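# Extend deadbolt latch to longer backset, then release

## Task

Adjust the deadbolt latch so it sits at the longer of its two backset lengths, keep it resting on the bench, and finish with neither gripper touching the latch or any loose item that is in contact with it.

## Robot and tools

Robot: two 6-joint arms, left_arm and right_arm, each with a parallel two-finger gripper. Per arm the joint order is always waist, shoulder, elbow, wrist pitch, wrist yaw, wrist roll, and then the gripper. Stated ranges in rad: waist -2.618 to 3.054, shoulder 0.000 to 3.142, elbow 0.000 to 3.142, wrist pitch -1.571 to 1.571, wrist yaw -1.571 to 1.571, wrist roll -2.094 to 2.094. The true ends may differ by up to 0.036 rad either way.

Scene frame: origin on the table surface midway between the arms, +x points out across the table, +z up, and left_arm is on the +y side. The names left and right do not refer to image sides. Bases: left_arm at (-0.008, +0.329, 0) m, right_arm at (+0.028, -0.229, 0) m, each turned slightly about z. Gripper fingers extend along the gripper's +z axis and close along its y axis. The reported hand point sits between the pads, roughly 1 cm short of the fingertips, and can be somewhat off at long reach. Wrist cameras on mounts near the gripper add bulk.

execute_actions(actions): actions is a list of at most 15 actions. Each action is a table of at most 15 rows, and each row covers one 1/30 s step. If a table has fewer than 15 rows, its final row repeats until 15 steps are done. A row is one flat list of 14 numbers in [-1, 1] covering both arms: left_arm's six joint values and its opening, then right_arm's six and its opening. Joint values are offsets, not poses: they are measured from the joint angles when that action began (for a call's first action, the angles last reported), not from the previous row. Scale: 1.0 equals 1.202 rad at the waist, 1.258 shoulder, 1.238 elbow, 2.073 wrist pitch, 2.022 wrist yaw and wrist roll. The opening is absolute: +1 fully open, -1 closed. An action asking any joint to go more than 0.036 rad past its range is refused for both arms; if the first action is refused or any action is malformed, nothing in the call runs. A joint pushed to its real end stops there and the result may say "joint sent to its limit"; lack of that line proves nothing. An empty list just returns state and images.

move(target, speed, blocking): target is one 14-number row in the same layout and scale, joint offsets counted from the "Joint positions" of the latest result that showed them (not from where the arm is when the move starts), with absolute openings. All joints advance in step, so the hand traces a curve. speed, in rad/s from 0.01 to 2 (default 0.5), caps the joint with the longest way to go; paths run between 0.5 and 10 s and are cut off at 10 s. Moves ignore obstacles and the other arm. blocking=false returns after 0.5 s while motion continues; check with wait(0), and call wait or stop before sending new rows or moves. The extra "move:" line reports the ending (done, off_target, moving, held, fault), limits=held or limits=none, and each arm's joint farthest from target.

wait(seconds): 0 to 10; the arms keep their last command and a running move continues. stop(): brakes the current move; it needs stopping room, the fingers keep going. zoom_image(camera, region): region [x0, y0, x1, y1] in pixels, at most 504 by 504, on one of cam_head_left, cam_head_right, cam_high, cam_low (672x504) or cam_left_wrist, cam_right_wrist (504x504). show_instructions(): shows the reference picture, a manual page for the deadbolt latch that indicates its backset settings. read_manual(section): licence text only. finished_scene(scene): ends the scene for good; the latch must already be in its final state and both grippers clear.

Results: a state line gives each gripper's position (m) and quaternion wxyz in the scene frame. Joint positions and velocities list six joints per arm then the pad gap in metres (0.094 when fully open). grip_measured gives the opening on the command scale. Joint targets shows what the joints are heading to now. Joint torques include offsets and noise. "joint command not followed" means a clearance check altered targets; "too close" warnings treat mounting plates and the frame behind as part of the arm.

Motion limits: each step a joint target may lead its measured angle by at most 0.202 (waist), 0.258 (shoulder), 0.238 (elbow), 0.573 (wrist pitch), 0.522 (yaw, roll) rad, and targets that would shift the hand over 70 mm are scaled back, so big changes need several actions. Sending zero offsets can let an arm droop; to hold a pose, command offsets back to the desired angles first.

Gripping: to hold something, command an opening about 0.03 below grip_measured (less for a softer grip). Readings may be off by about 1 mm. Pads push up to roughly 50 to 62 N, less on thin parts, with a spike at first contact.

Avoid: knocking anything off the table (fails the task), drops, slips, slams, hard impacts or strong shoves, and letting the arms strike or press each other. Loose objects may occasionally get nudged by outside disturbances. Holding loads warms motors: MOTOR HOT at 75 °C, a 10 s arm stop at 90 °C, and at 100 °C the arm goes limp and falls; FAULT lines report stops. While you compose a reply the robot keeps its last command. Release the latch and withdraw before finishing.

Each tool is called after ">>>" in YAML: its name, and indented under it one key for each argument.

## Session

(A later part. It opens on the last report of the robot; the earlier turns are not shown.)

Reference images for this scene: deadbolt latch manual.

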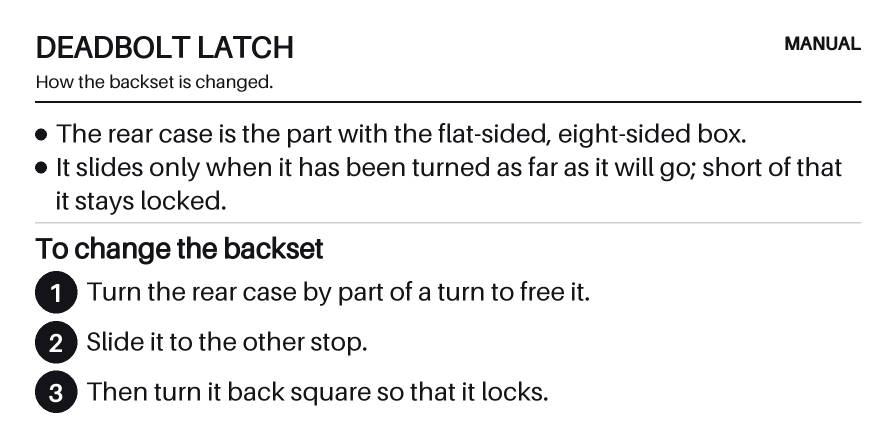

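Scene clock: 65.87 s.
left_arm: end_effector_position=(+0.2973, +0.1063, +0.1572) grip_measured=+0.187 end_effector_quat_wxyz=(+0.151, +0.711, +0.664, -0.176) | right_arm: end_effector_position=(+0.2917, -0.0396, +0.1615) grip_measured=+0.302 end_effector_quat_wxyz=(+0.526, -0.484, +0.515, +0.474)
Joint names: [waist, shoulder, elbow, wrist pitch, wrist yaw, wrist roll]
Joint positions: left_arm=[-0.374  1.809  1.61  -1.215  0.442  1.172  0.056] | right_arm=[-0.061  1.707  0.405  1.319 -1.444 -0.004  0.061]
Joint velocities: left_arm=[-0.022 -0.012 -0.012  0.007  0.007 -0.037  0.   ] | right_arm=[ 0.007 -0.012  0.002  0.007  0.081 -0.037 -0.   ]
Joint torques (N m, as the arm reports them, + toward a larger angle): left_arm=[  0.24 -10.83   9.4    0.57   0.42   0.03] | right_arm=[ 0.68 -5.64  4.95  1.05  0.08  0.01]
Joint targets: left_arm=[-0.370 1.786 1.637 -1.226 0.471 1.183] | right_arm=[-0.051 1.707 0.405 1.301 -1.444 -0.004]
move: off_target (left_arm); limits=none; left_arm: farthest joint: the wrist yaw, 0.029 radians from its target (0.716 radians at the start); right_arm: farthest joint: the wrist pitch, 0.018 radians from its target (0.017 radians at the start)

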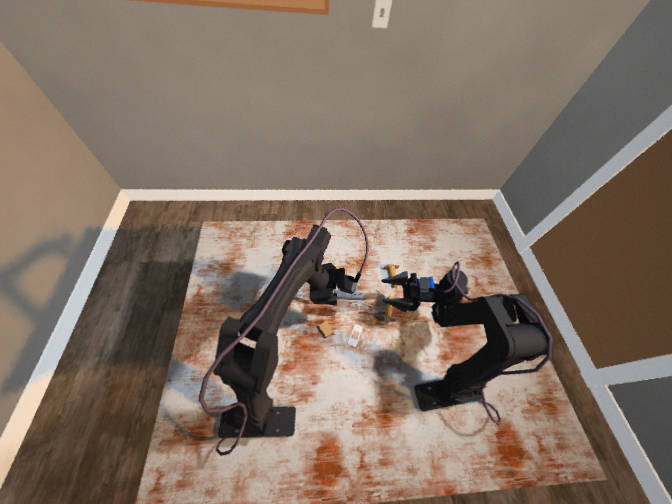

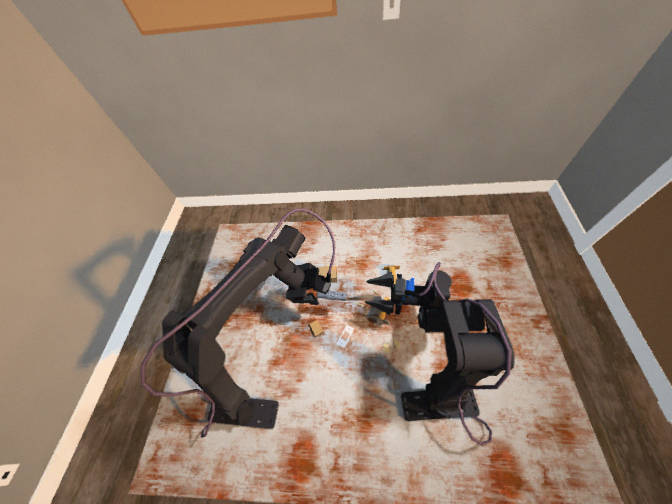

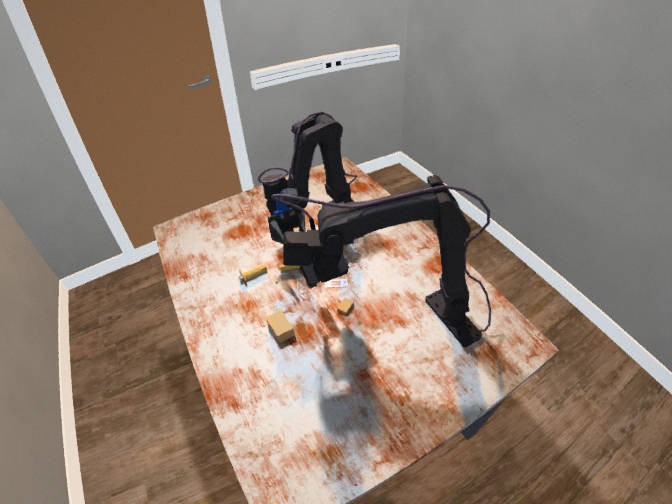

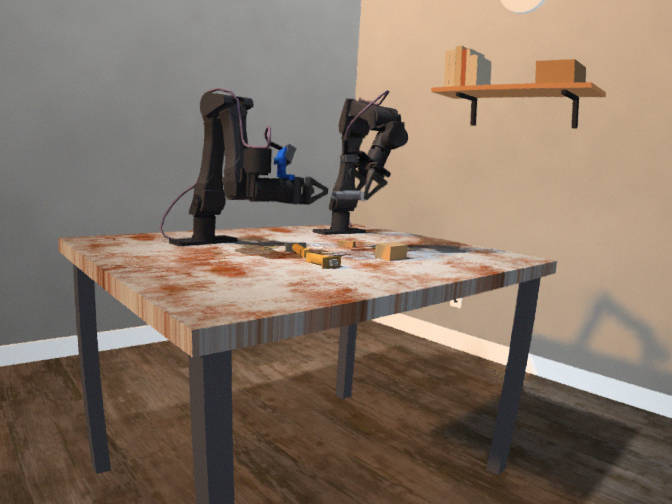

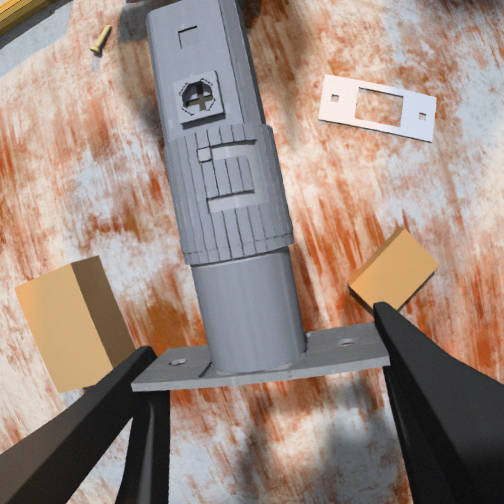

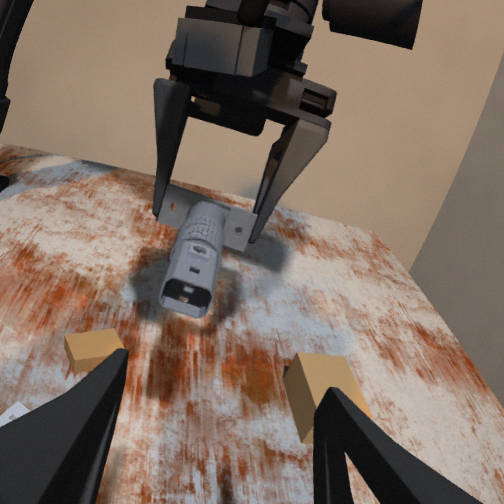

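>>> move:
  target: [0,0,0,0,0.012,0,0.14, 0.204,0.05,-0.038,0.026,0.122,0,0.3]
  speed: 0.3

>>> zoom_image:
  camera: "cam_head_left"
  region: [310, 255, 430, 335]

>>> zoom_image:
  camera: "cam_low"
  region: [270, 140, 400, 230]

Scene clock: 74.20 s.
left_arm: end_effector_position=(+0.2977, +0.1069, +0.1568) grip_measured=+0.187 end_effector_quat_wxyz=(+0.150, +0.711, +0.665, -0.174) | right_arm: end_effector_position=(+0.2785, +0.0178, +0.1519) grip_measured=+0.302 end_effector_quat_wxyz=(+0.523, -0.482, +0.515, +0.477)
Joint names: [waist, shoulder, elbow, wrist pitch, wrist yaw, wrist roll]
Joint positions: left_arm=[-0.374  1.809  1.61  -1.215  0.438  1.173  0.056] | right_arm=[ 0.176  1.751  0.385  1.375 -1.21  -0.004  0.061]
Joint velocities: left_arm=[-0.002  0.007  0.012  0.022 -0.11  -0.066  0.001] | right_arm=[ 0.002  0.007  0.002 -0.051 -0.037 -0.037  0.   ]
Joint torques (N m, as the arm reports them, + toward a larger angle): left_arm=[-0.02 -8.87  7.2   0.71  0.43 -0.05] | right_arm=[ 0.51 -4.67  2.59  1.42  0.15  0.03]
Joint targets: left_arm=[-0.374 1.809 1.610 -1.215 0.466 1.172] | right_arm=[0.184 1.770 0.358 1.373 -1.197 -0.004]
move: off_target (left_arm, right_arm); limits=none; left_arm: farthest joint: the wrist yaw, 0.029 radians from its target (0.024 radians at the start); right_arm: farthest joint: the elbow, 0.027 radians from its target (0.047 radians at the start)

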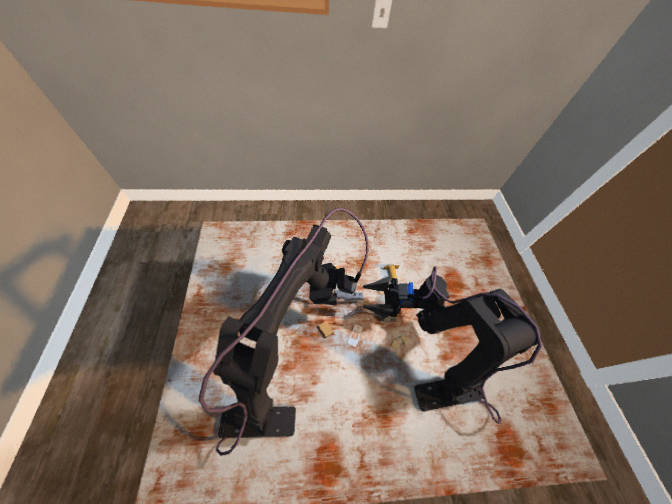

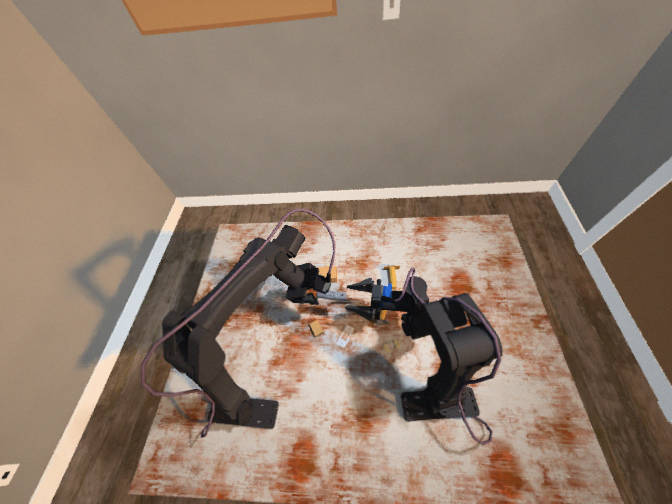

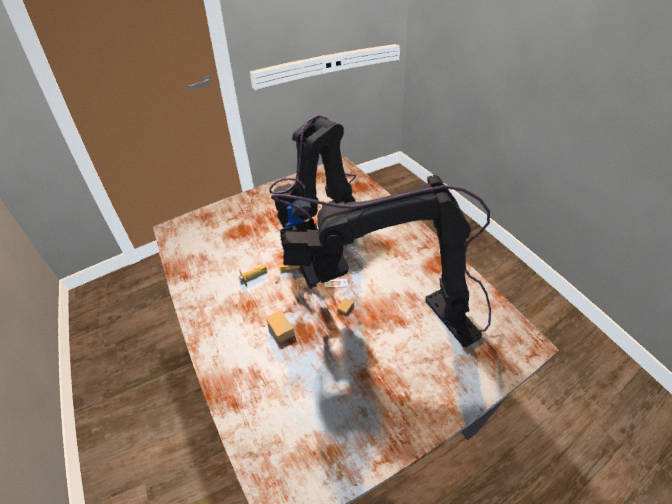

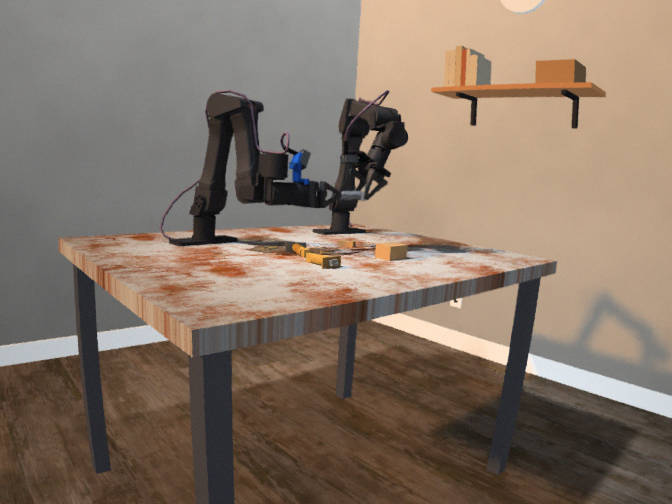

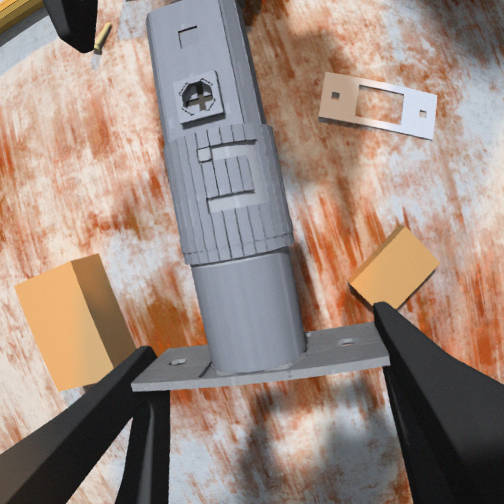

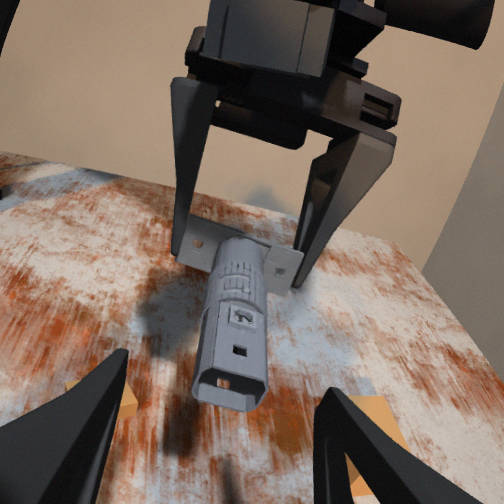

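Region (310, 255, 430, 335) of cam_head_left's 672x504 image, scaled by 4.200, with more detail than that image has.

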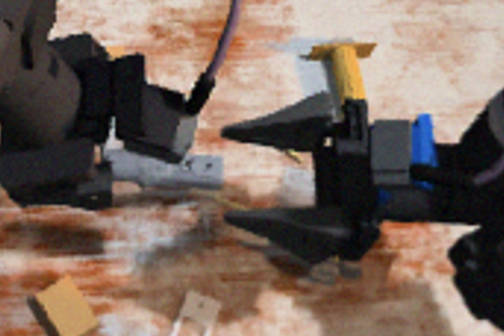

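Region (270, 140, 400, 230) of cam_low's 672x504 image, scaled by 3.877, with more detail than that image has; it fills the top 349 rows of this view, and the rest is white.

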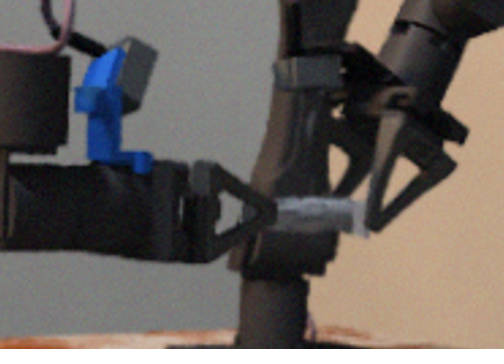

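>>> move:
  target: [0,0,0,0,0.014,0,0.14, 0.073,0.045,0.054,-0.012,0.046,0.025,-0.25]
  speed: 0.12

>>> zoom_image:
  camera: "cam_low"
  region: [290, 160, 390, 230]

Scene clock: 83.60 s.
left_arm: end_effector_position=(+0.2977, +0.1070, +0.1568) grip_measured=+0.187 end_effector_quat_wxyz=(+0.150, +0.711, +0.665, -0.174) | right_arm: end_effector_position=(+0.2819, +0.0393, +0.1507) grip_measured=-0.248 end_effector_quat_wxyz=(+0.516, -0.472, +0.524, +0.486)
Joint names: [waist, shoulder, elbow, wrist pitch, wrist yaw, wrist roll]
Joint positions: left_arm=[-0.374  1.809  1.61  -1.215  0.437  1.173  0.056] | right_arm=[ 0.254  1.787  0.422  1.376 -1.13   0.034  0.035]
Joint velocities: left_arm=[-0.002 -0.002 -0.012  0.11  -0.007 -0.051 -0.   ] | right_arm=[-0.032  0.002 -0.002  0.022 -0.007 -0.037 -0.001]
Joint torques (N m, as the arm reports them, + toward a larger angle): left_arm=[-0.01 -8.86  7.22  0.7   0.43 -0.04] | right_arm=[ 0.79 -4.81  7.14  1.23  0.16  0.15]
Joint targets: left_arm=[-0.374 1.809 1.610 -1.215 0.466 1.173] | right_arm=[0.264 1.807 0.451 1.351 -1.117 0.046]
move: off_target (left_arm, right_arm); limits=none; left_arm: farthest joint: the wrist yaw, 0.029 radians from its target (0.029 radians at the start); right_arm: farthest joint: the elbow, 0.029 radians from its target (0.067 radians at the start)

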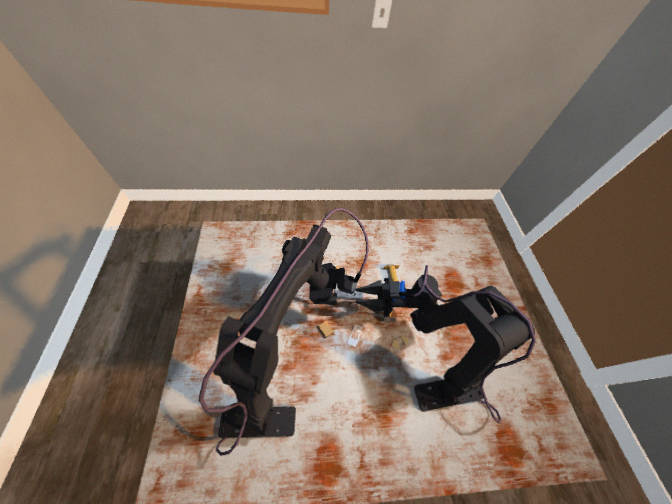

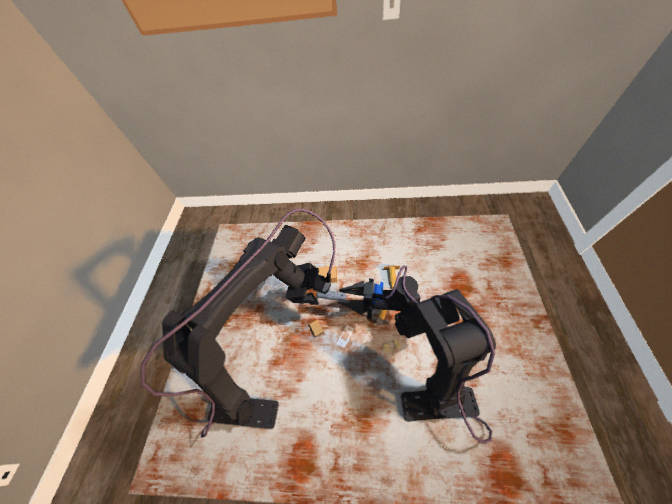

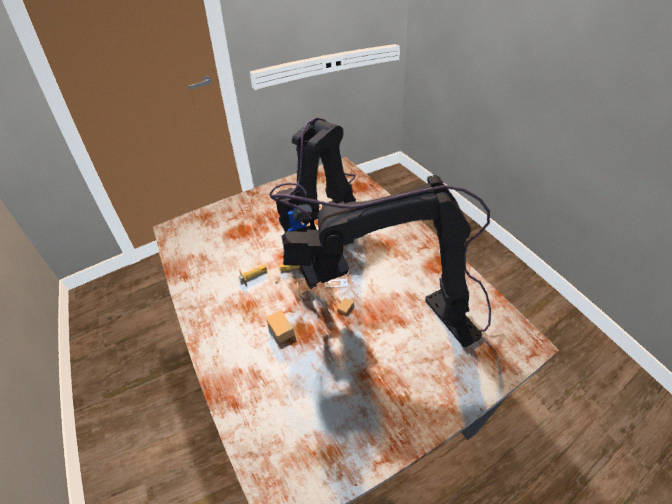

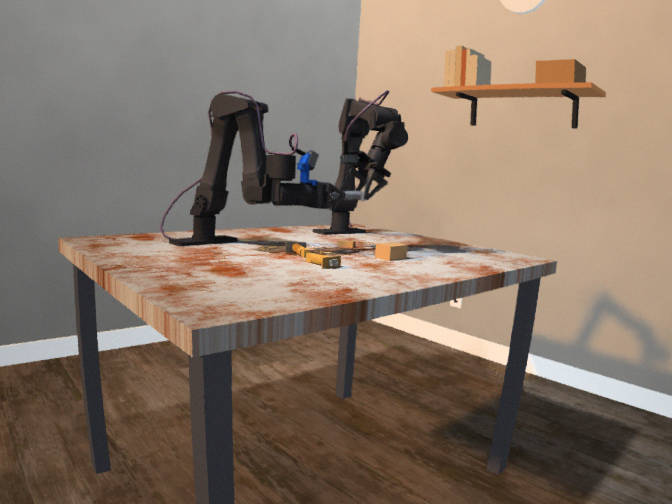

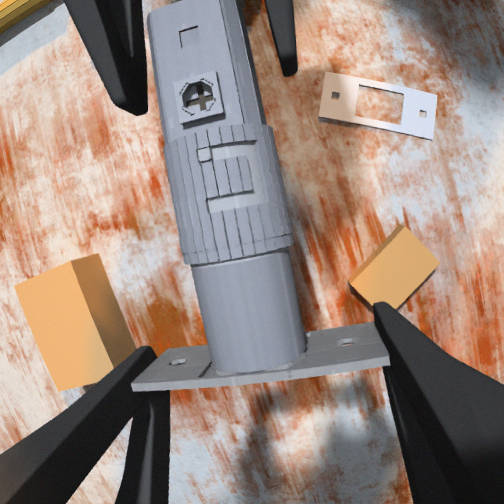

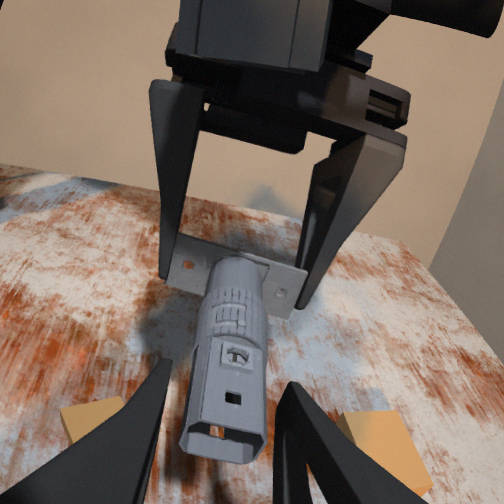

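Region (290, 160, 390, 230) of cam_low's 672x504 image, scaled by 5.040, with more detail than that image has; it fills the top 353 rows of this view, and the rest is white.

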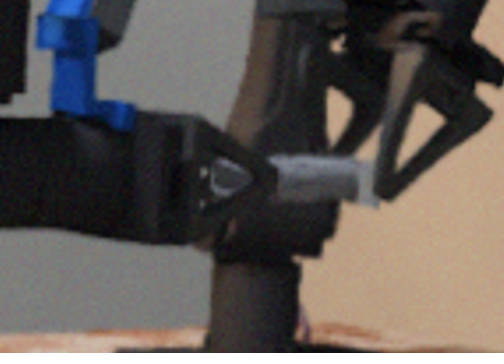

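>>> execute_actions:
  actions:
    - [[0,0,0,0,0.007,0,0.14,0,0,0,0,0,0,-0.6]]

Scene clock: 100.97 s.
left_arm: end_effector_position=(+0.2977, +0.1069, +0.1568) grip_measured=+0.187 end_effector_quat_wxyz=(+0.150, +0.711, +0.665, -0.174) | right_arm: end_effector_position=(+0.2819, +0.0393, +0.1509) grip_measured=-0.541 end_effector_quat_wxyz=(+0.516, -0.472, +0.524, +0.486)
Joint names: [waist, shoulder, elbow, wrist pitch, wrist yaw, wrist roll]
Joint positions: left_arm=[-0.374  1.809  1.61  -1.215  0.438  1.173  0.056] | right_arm=[ 0.254  1.787  0.422  1.378 -1.129  0.034  0.022]
Joint velocities: left_arm=[-0.002  0.007  0.007 -0.007  0.066 -0.037 -0.   ] | right_arm=[-0.012  0.017 -0.007 -0.007  0.051  0.007 -0.001]
Joint torques (N m, as the arm reports them, + toward a larger angle): left_arm=[-0.05 -8.91  7.2   0.71  0.32 -0.04] | right_arm=[-0.04 -6.29  4.66  1.49  0.    0.03]
Joint targets: left_arm=[-0.374 1.809 1.610 -1.215 0.452 1.173] | right_arm=[0.254 1.787 0.422 1.376 -1.130 0.034]

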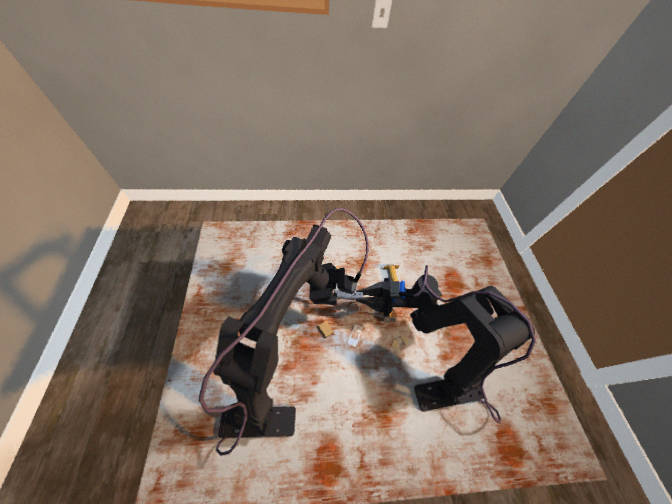

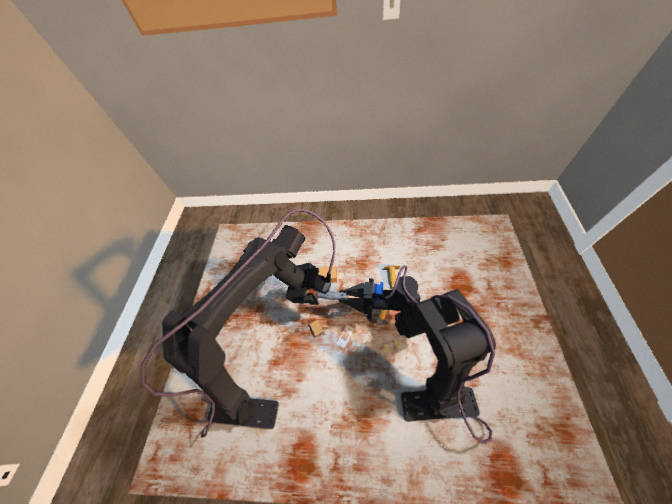

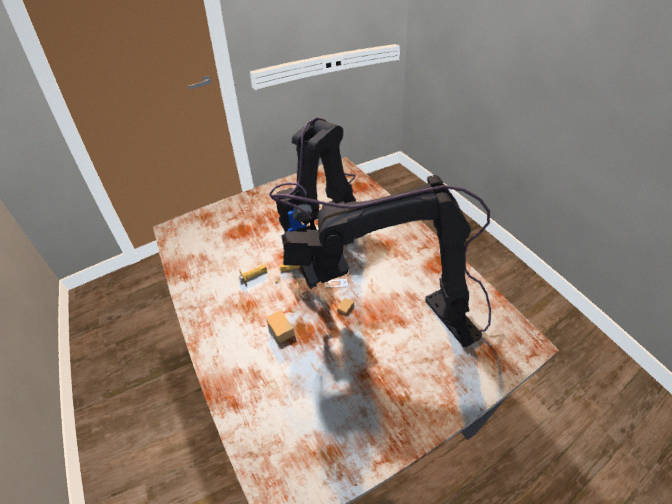

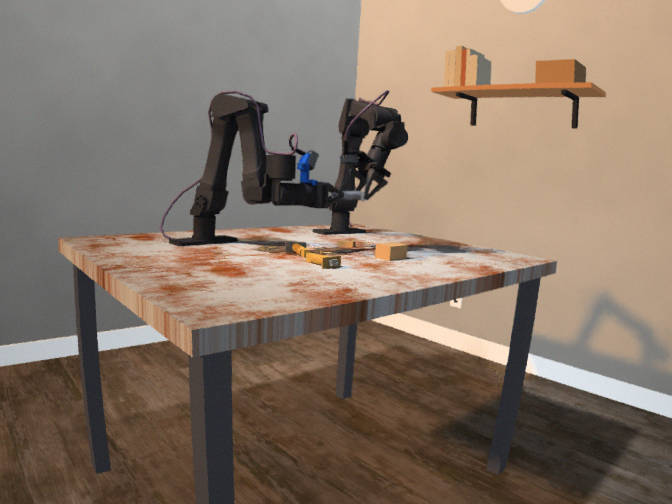

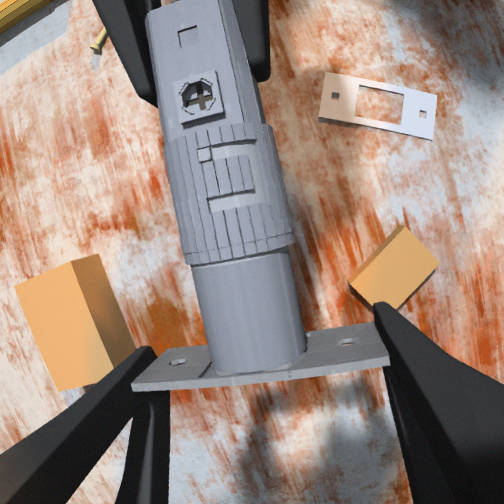

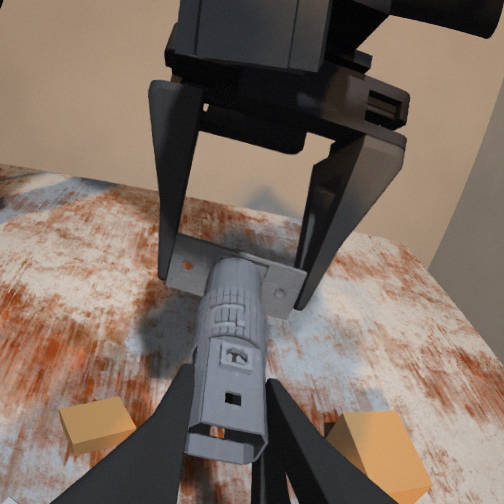

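>>> move:
  target: [0,0,0,0,0.007,0,0.14,0,0,0,0,0,0.3,-0.58]
  speed: 0.4

Scene clock: 106.03 s.
left_arm: end_effector_position=(+0.2973, +0.1071, +0.1567) grip_measured=+0.187 end_effector_quat_wxyz=(+0.149, +0.711, +0.665, -0.174) | right_arm: end_effector_position=(+0.2821, +0.0393, +0.1511) grip_measured=-0.542 end_effector_quat_wxyz=(+0.351, -0.297, +0.639, +0.616)
Joint names: [waist, shoulder, elbow, wrist pitch, wrist yaw, wrist roll]
Joint positions: left_arm=[-0.374  1.809  1.61  -1.217  0.437  1.173  0.056] | right_arm=[ 0.254  1.787  0.422  1.379 -1.128  0.63   0.022]
Joint velocities: left_arm=[ 0.002 -0.002 -0.017  0.066  0.022 -0.051  0.   ] | right_arm=[-0.002 -0.012  0.002  0.051 -0.051  0.066 -0.001]
Joint torques (N m, as the arm reports them, + toward a larger angle): left_arm=[-0.02 -8.88  7.19  0.71  0.32 -0.03] | right_arm=[-0.14 -6.44  4.74  1.47  0.04  0.11]
Joint targets: left_arm=[-0.374 1.809 1.610 -1.215 0.452 1.173] | right_arm=[0.254 1.787 0.422 1.378 -1.129 0.641]
move: done; limits=none; left_arm: farthest joint: the wrist yaw, 0.015 radians from its target (0.015 radians at the start); right_arm: farthest joint: the wrist roll, 0.010 radians from its target (0.606 radians at the start)

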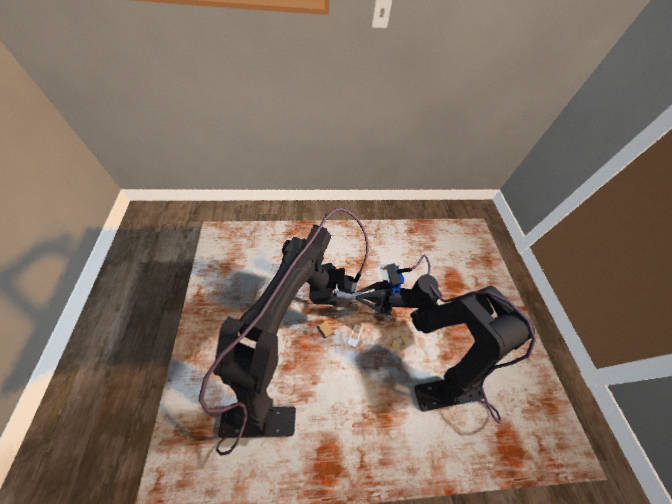

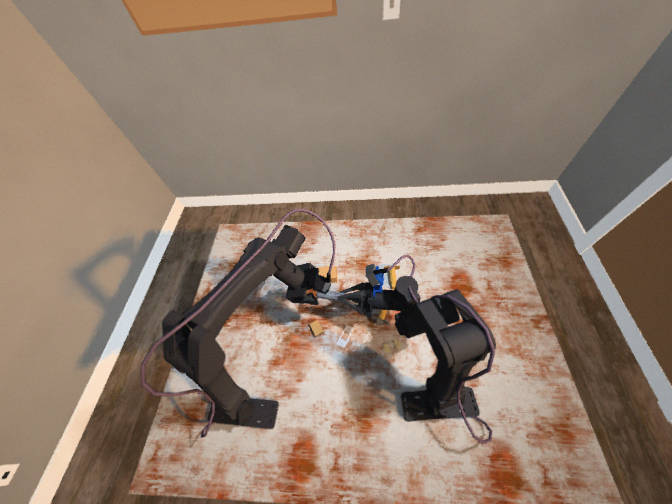

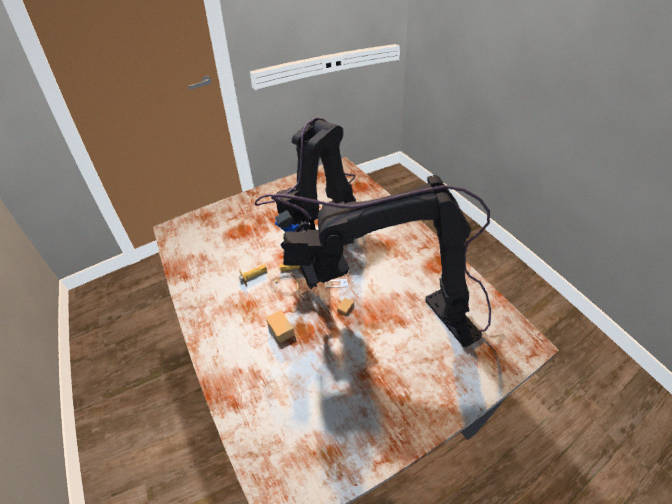

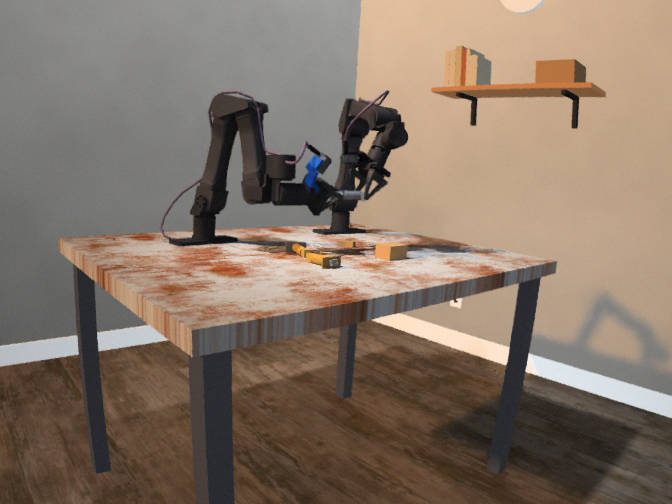

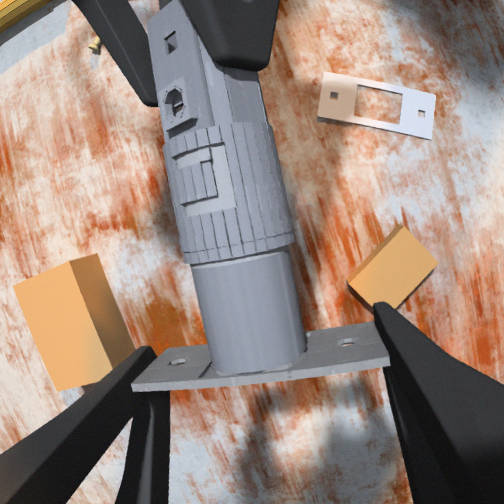

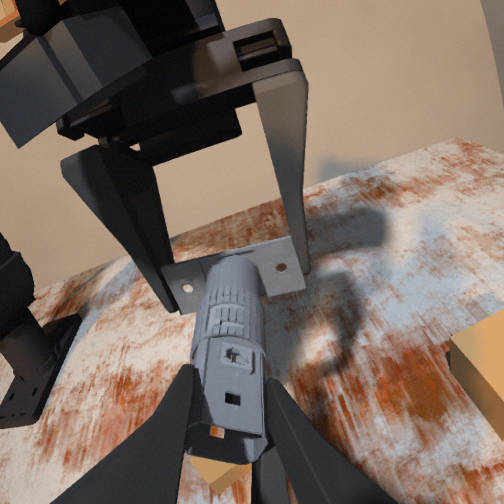

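About 0.25 more.

>>> move:
  target: [0,0,0,0,0.007,0,0.14,0,0,0,0,0,0.14,-0.58]
  speed: 0.3

Scene clock: 112.33 s.
left_arm: end_effector_position=(+0.2971, +0.1072, +0.1567) grip_measured=+0.187 end_effector_quat_wxyz=(+0.149, +0.711, +0.665, -0.174) | right_arm: end_effector_position=(+0.2821, +0.0393, +0.1513) grip_measured=-0.542 end_effector_quat_wxyz=(+0.268, -0.211, +0.672, +0.657)
Joint names: [waist, shoulder, elbow, wrist pitch, wrist yaw, wrist roll]
Joint positions: left_arm=[-0.374  1.809  1.61  -1.217  0.438  1.172  0.056] | right_arm=[ 0.254  1.787  0.422  1.381 -1.128  0.894  0.022]
Joint velocities: left_arm=[-0.007 -0.007 -0.022 -0.095 -0.051 -0.007 -0.001] | right_arm=[-0.007 -0.007  0.007 -0.022 -0.007 -0.095  0.   ]
Joint torques (N m, as the arm reports them, + toward a larger angle): left_arm=[-0.05 -8.88  7.26  0.69  0.31 -0.02] | right_arm=[-0.04 -6.31  4.67  1.48  0.02  0.22]
Joint targets: left_arm=[-0.374 1.809 1.610 -1.216 0.451 1.173] | right_arm=[0.254 1.787 0.422 1.379 -1.129 0.913]
move: done; limits=none; left_arm: farthest joint: the wrist yaw, 0.014 radians from its target (0.014 radians at the start); right_arm: farthest joint: the wrist roll, 0.019 radians from its target (0.282 radians at the start)

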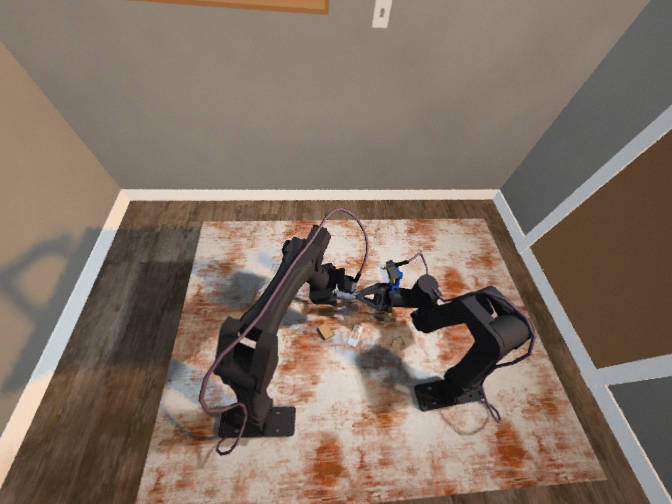

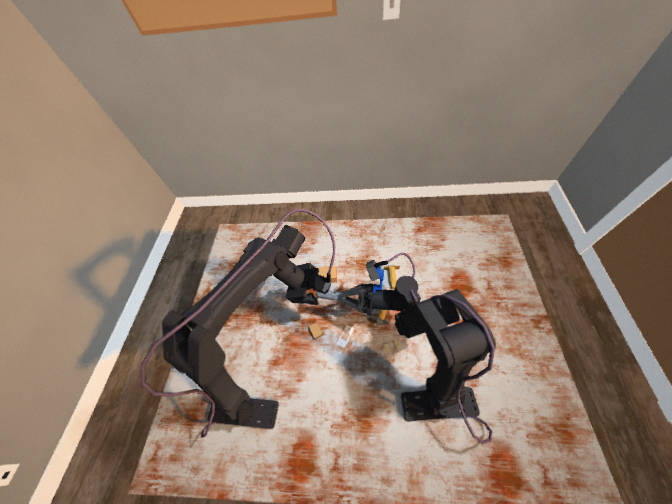

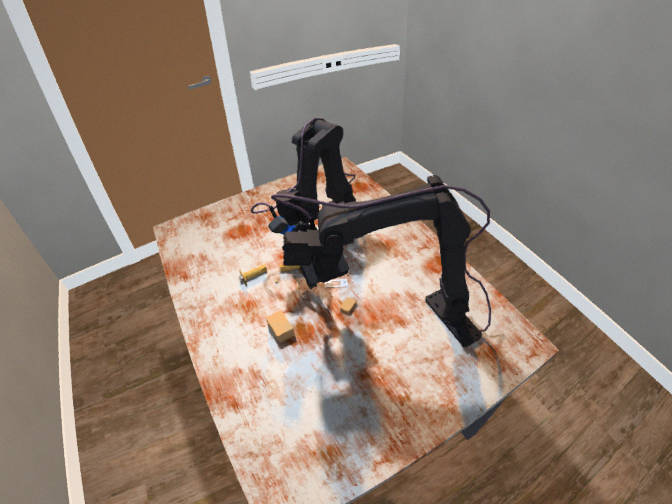

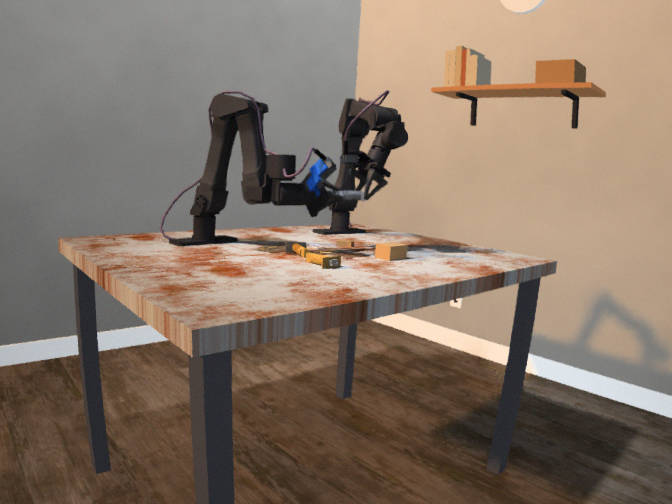

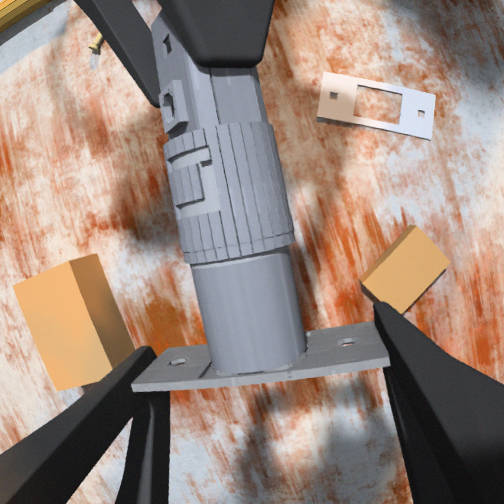

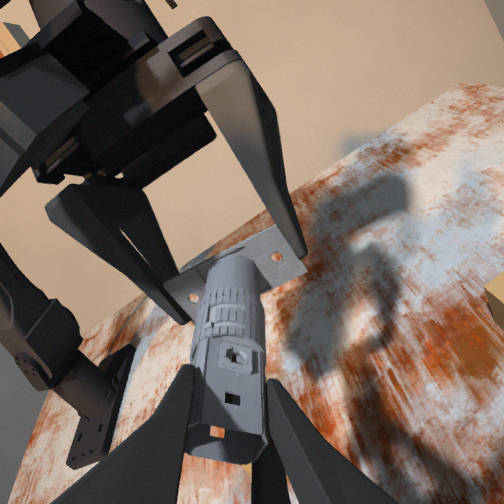

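At stop. Pull.

>>> move:
  target: [0.005,0,0,0,0,0,0.14,-0.045,-0.027,-0.025,0,-0.026,0.012,-0.58]
  speed: 0.05

Scene clock: 117.67 s.
left_arm: end_effector_position=(+0.2989, +0.1007, +0.1600) grip_measured=+0.187 end_effector_quat_wxyz=(+0.163, +0.709, +0.661, -0.185) | right_arm: end_effector_position=(+0.2842, +0.0316, +0.1557) grip_measured=-0.542 end_effector_quat_wxyz=(+0.273, -0.215, +0.668, +0.658)
Joint names: [waist, shoulder, elbow, wrist pitch, wrist yaw, wrist roll]
Joint positions: left_arm=[-0.374  1.809  1.61  -1.196  0.47   1.168  0.056] | right_arm=[ 0.223  1.777  0.422  1.392 -1.162  0.9    0.022]
Joint velocities: left_arm=[ 0.002  0.002 -0.017 -0.081  0.007  0.022  0.001] | right_arm=[-0.032 -0.017  0.007  0.037  0.007 -0.007 -0.   ]
Joint torques (N m, as the arm reports them, + toward a larger angle): left_arm=[ 0.4  -8.88  7.29  0.53 -0.03 -0.01] | right_arm=[-1.68 -8.    2.19  1.33 -0.11  0.13]
Joint targets: left_arm=[-0.368 1.809 1.610 -1.217 0.437 1.172] | right_arm=[0.200 1.753 0.391 1.381 -1.181 0.918]
move: off_target (left_arm, right_arm); limits=none; left_arm: farthest joint: the wrist yaw, 0.032 radians from its target (0.000 radians at the start); right_arm: farthest joint: the elbow, 0.031 radians from its target (0.031 radians at the start)

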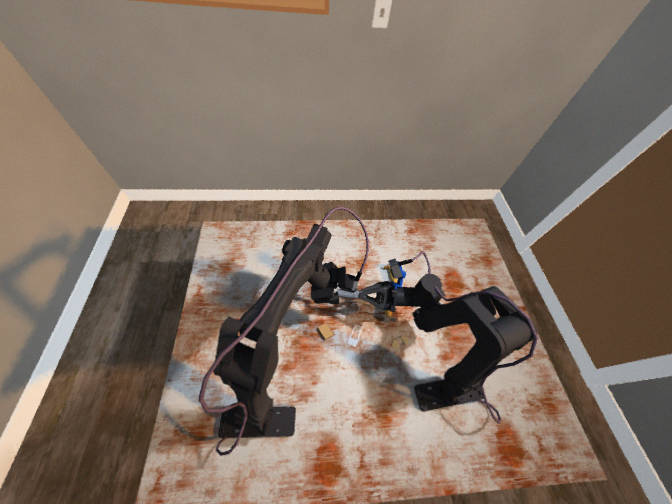

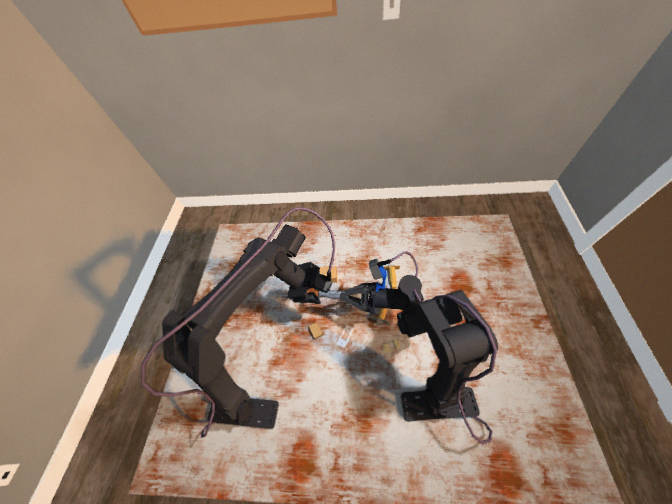

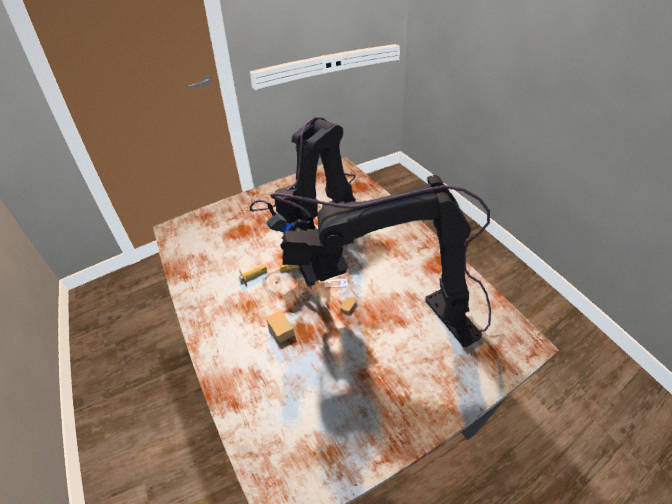

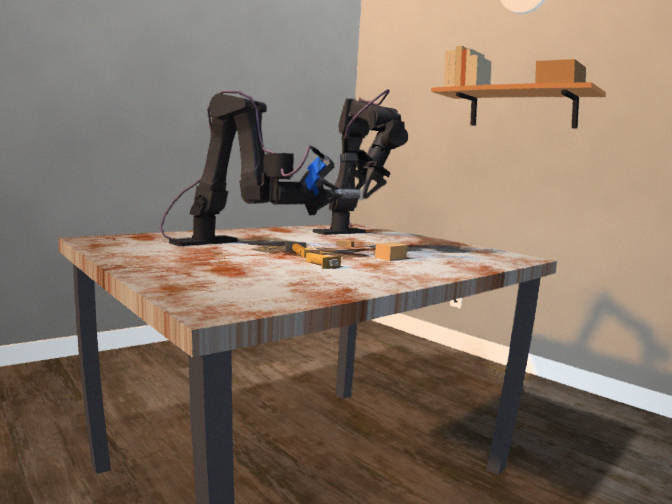

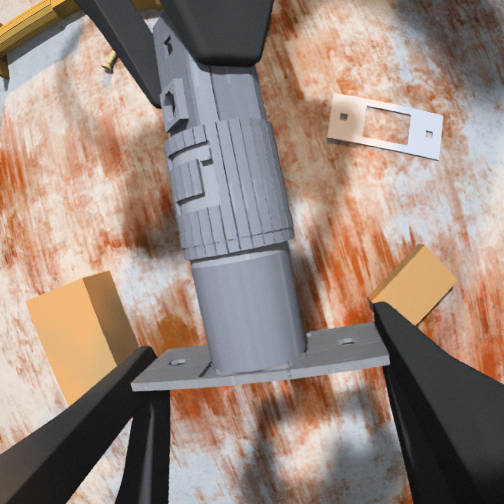

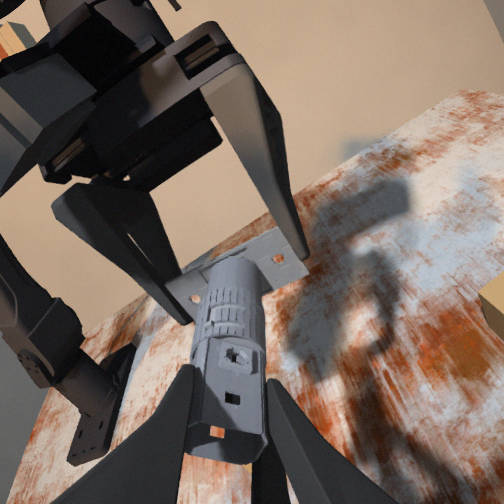

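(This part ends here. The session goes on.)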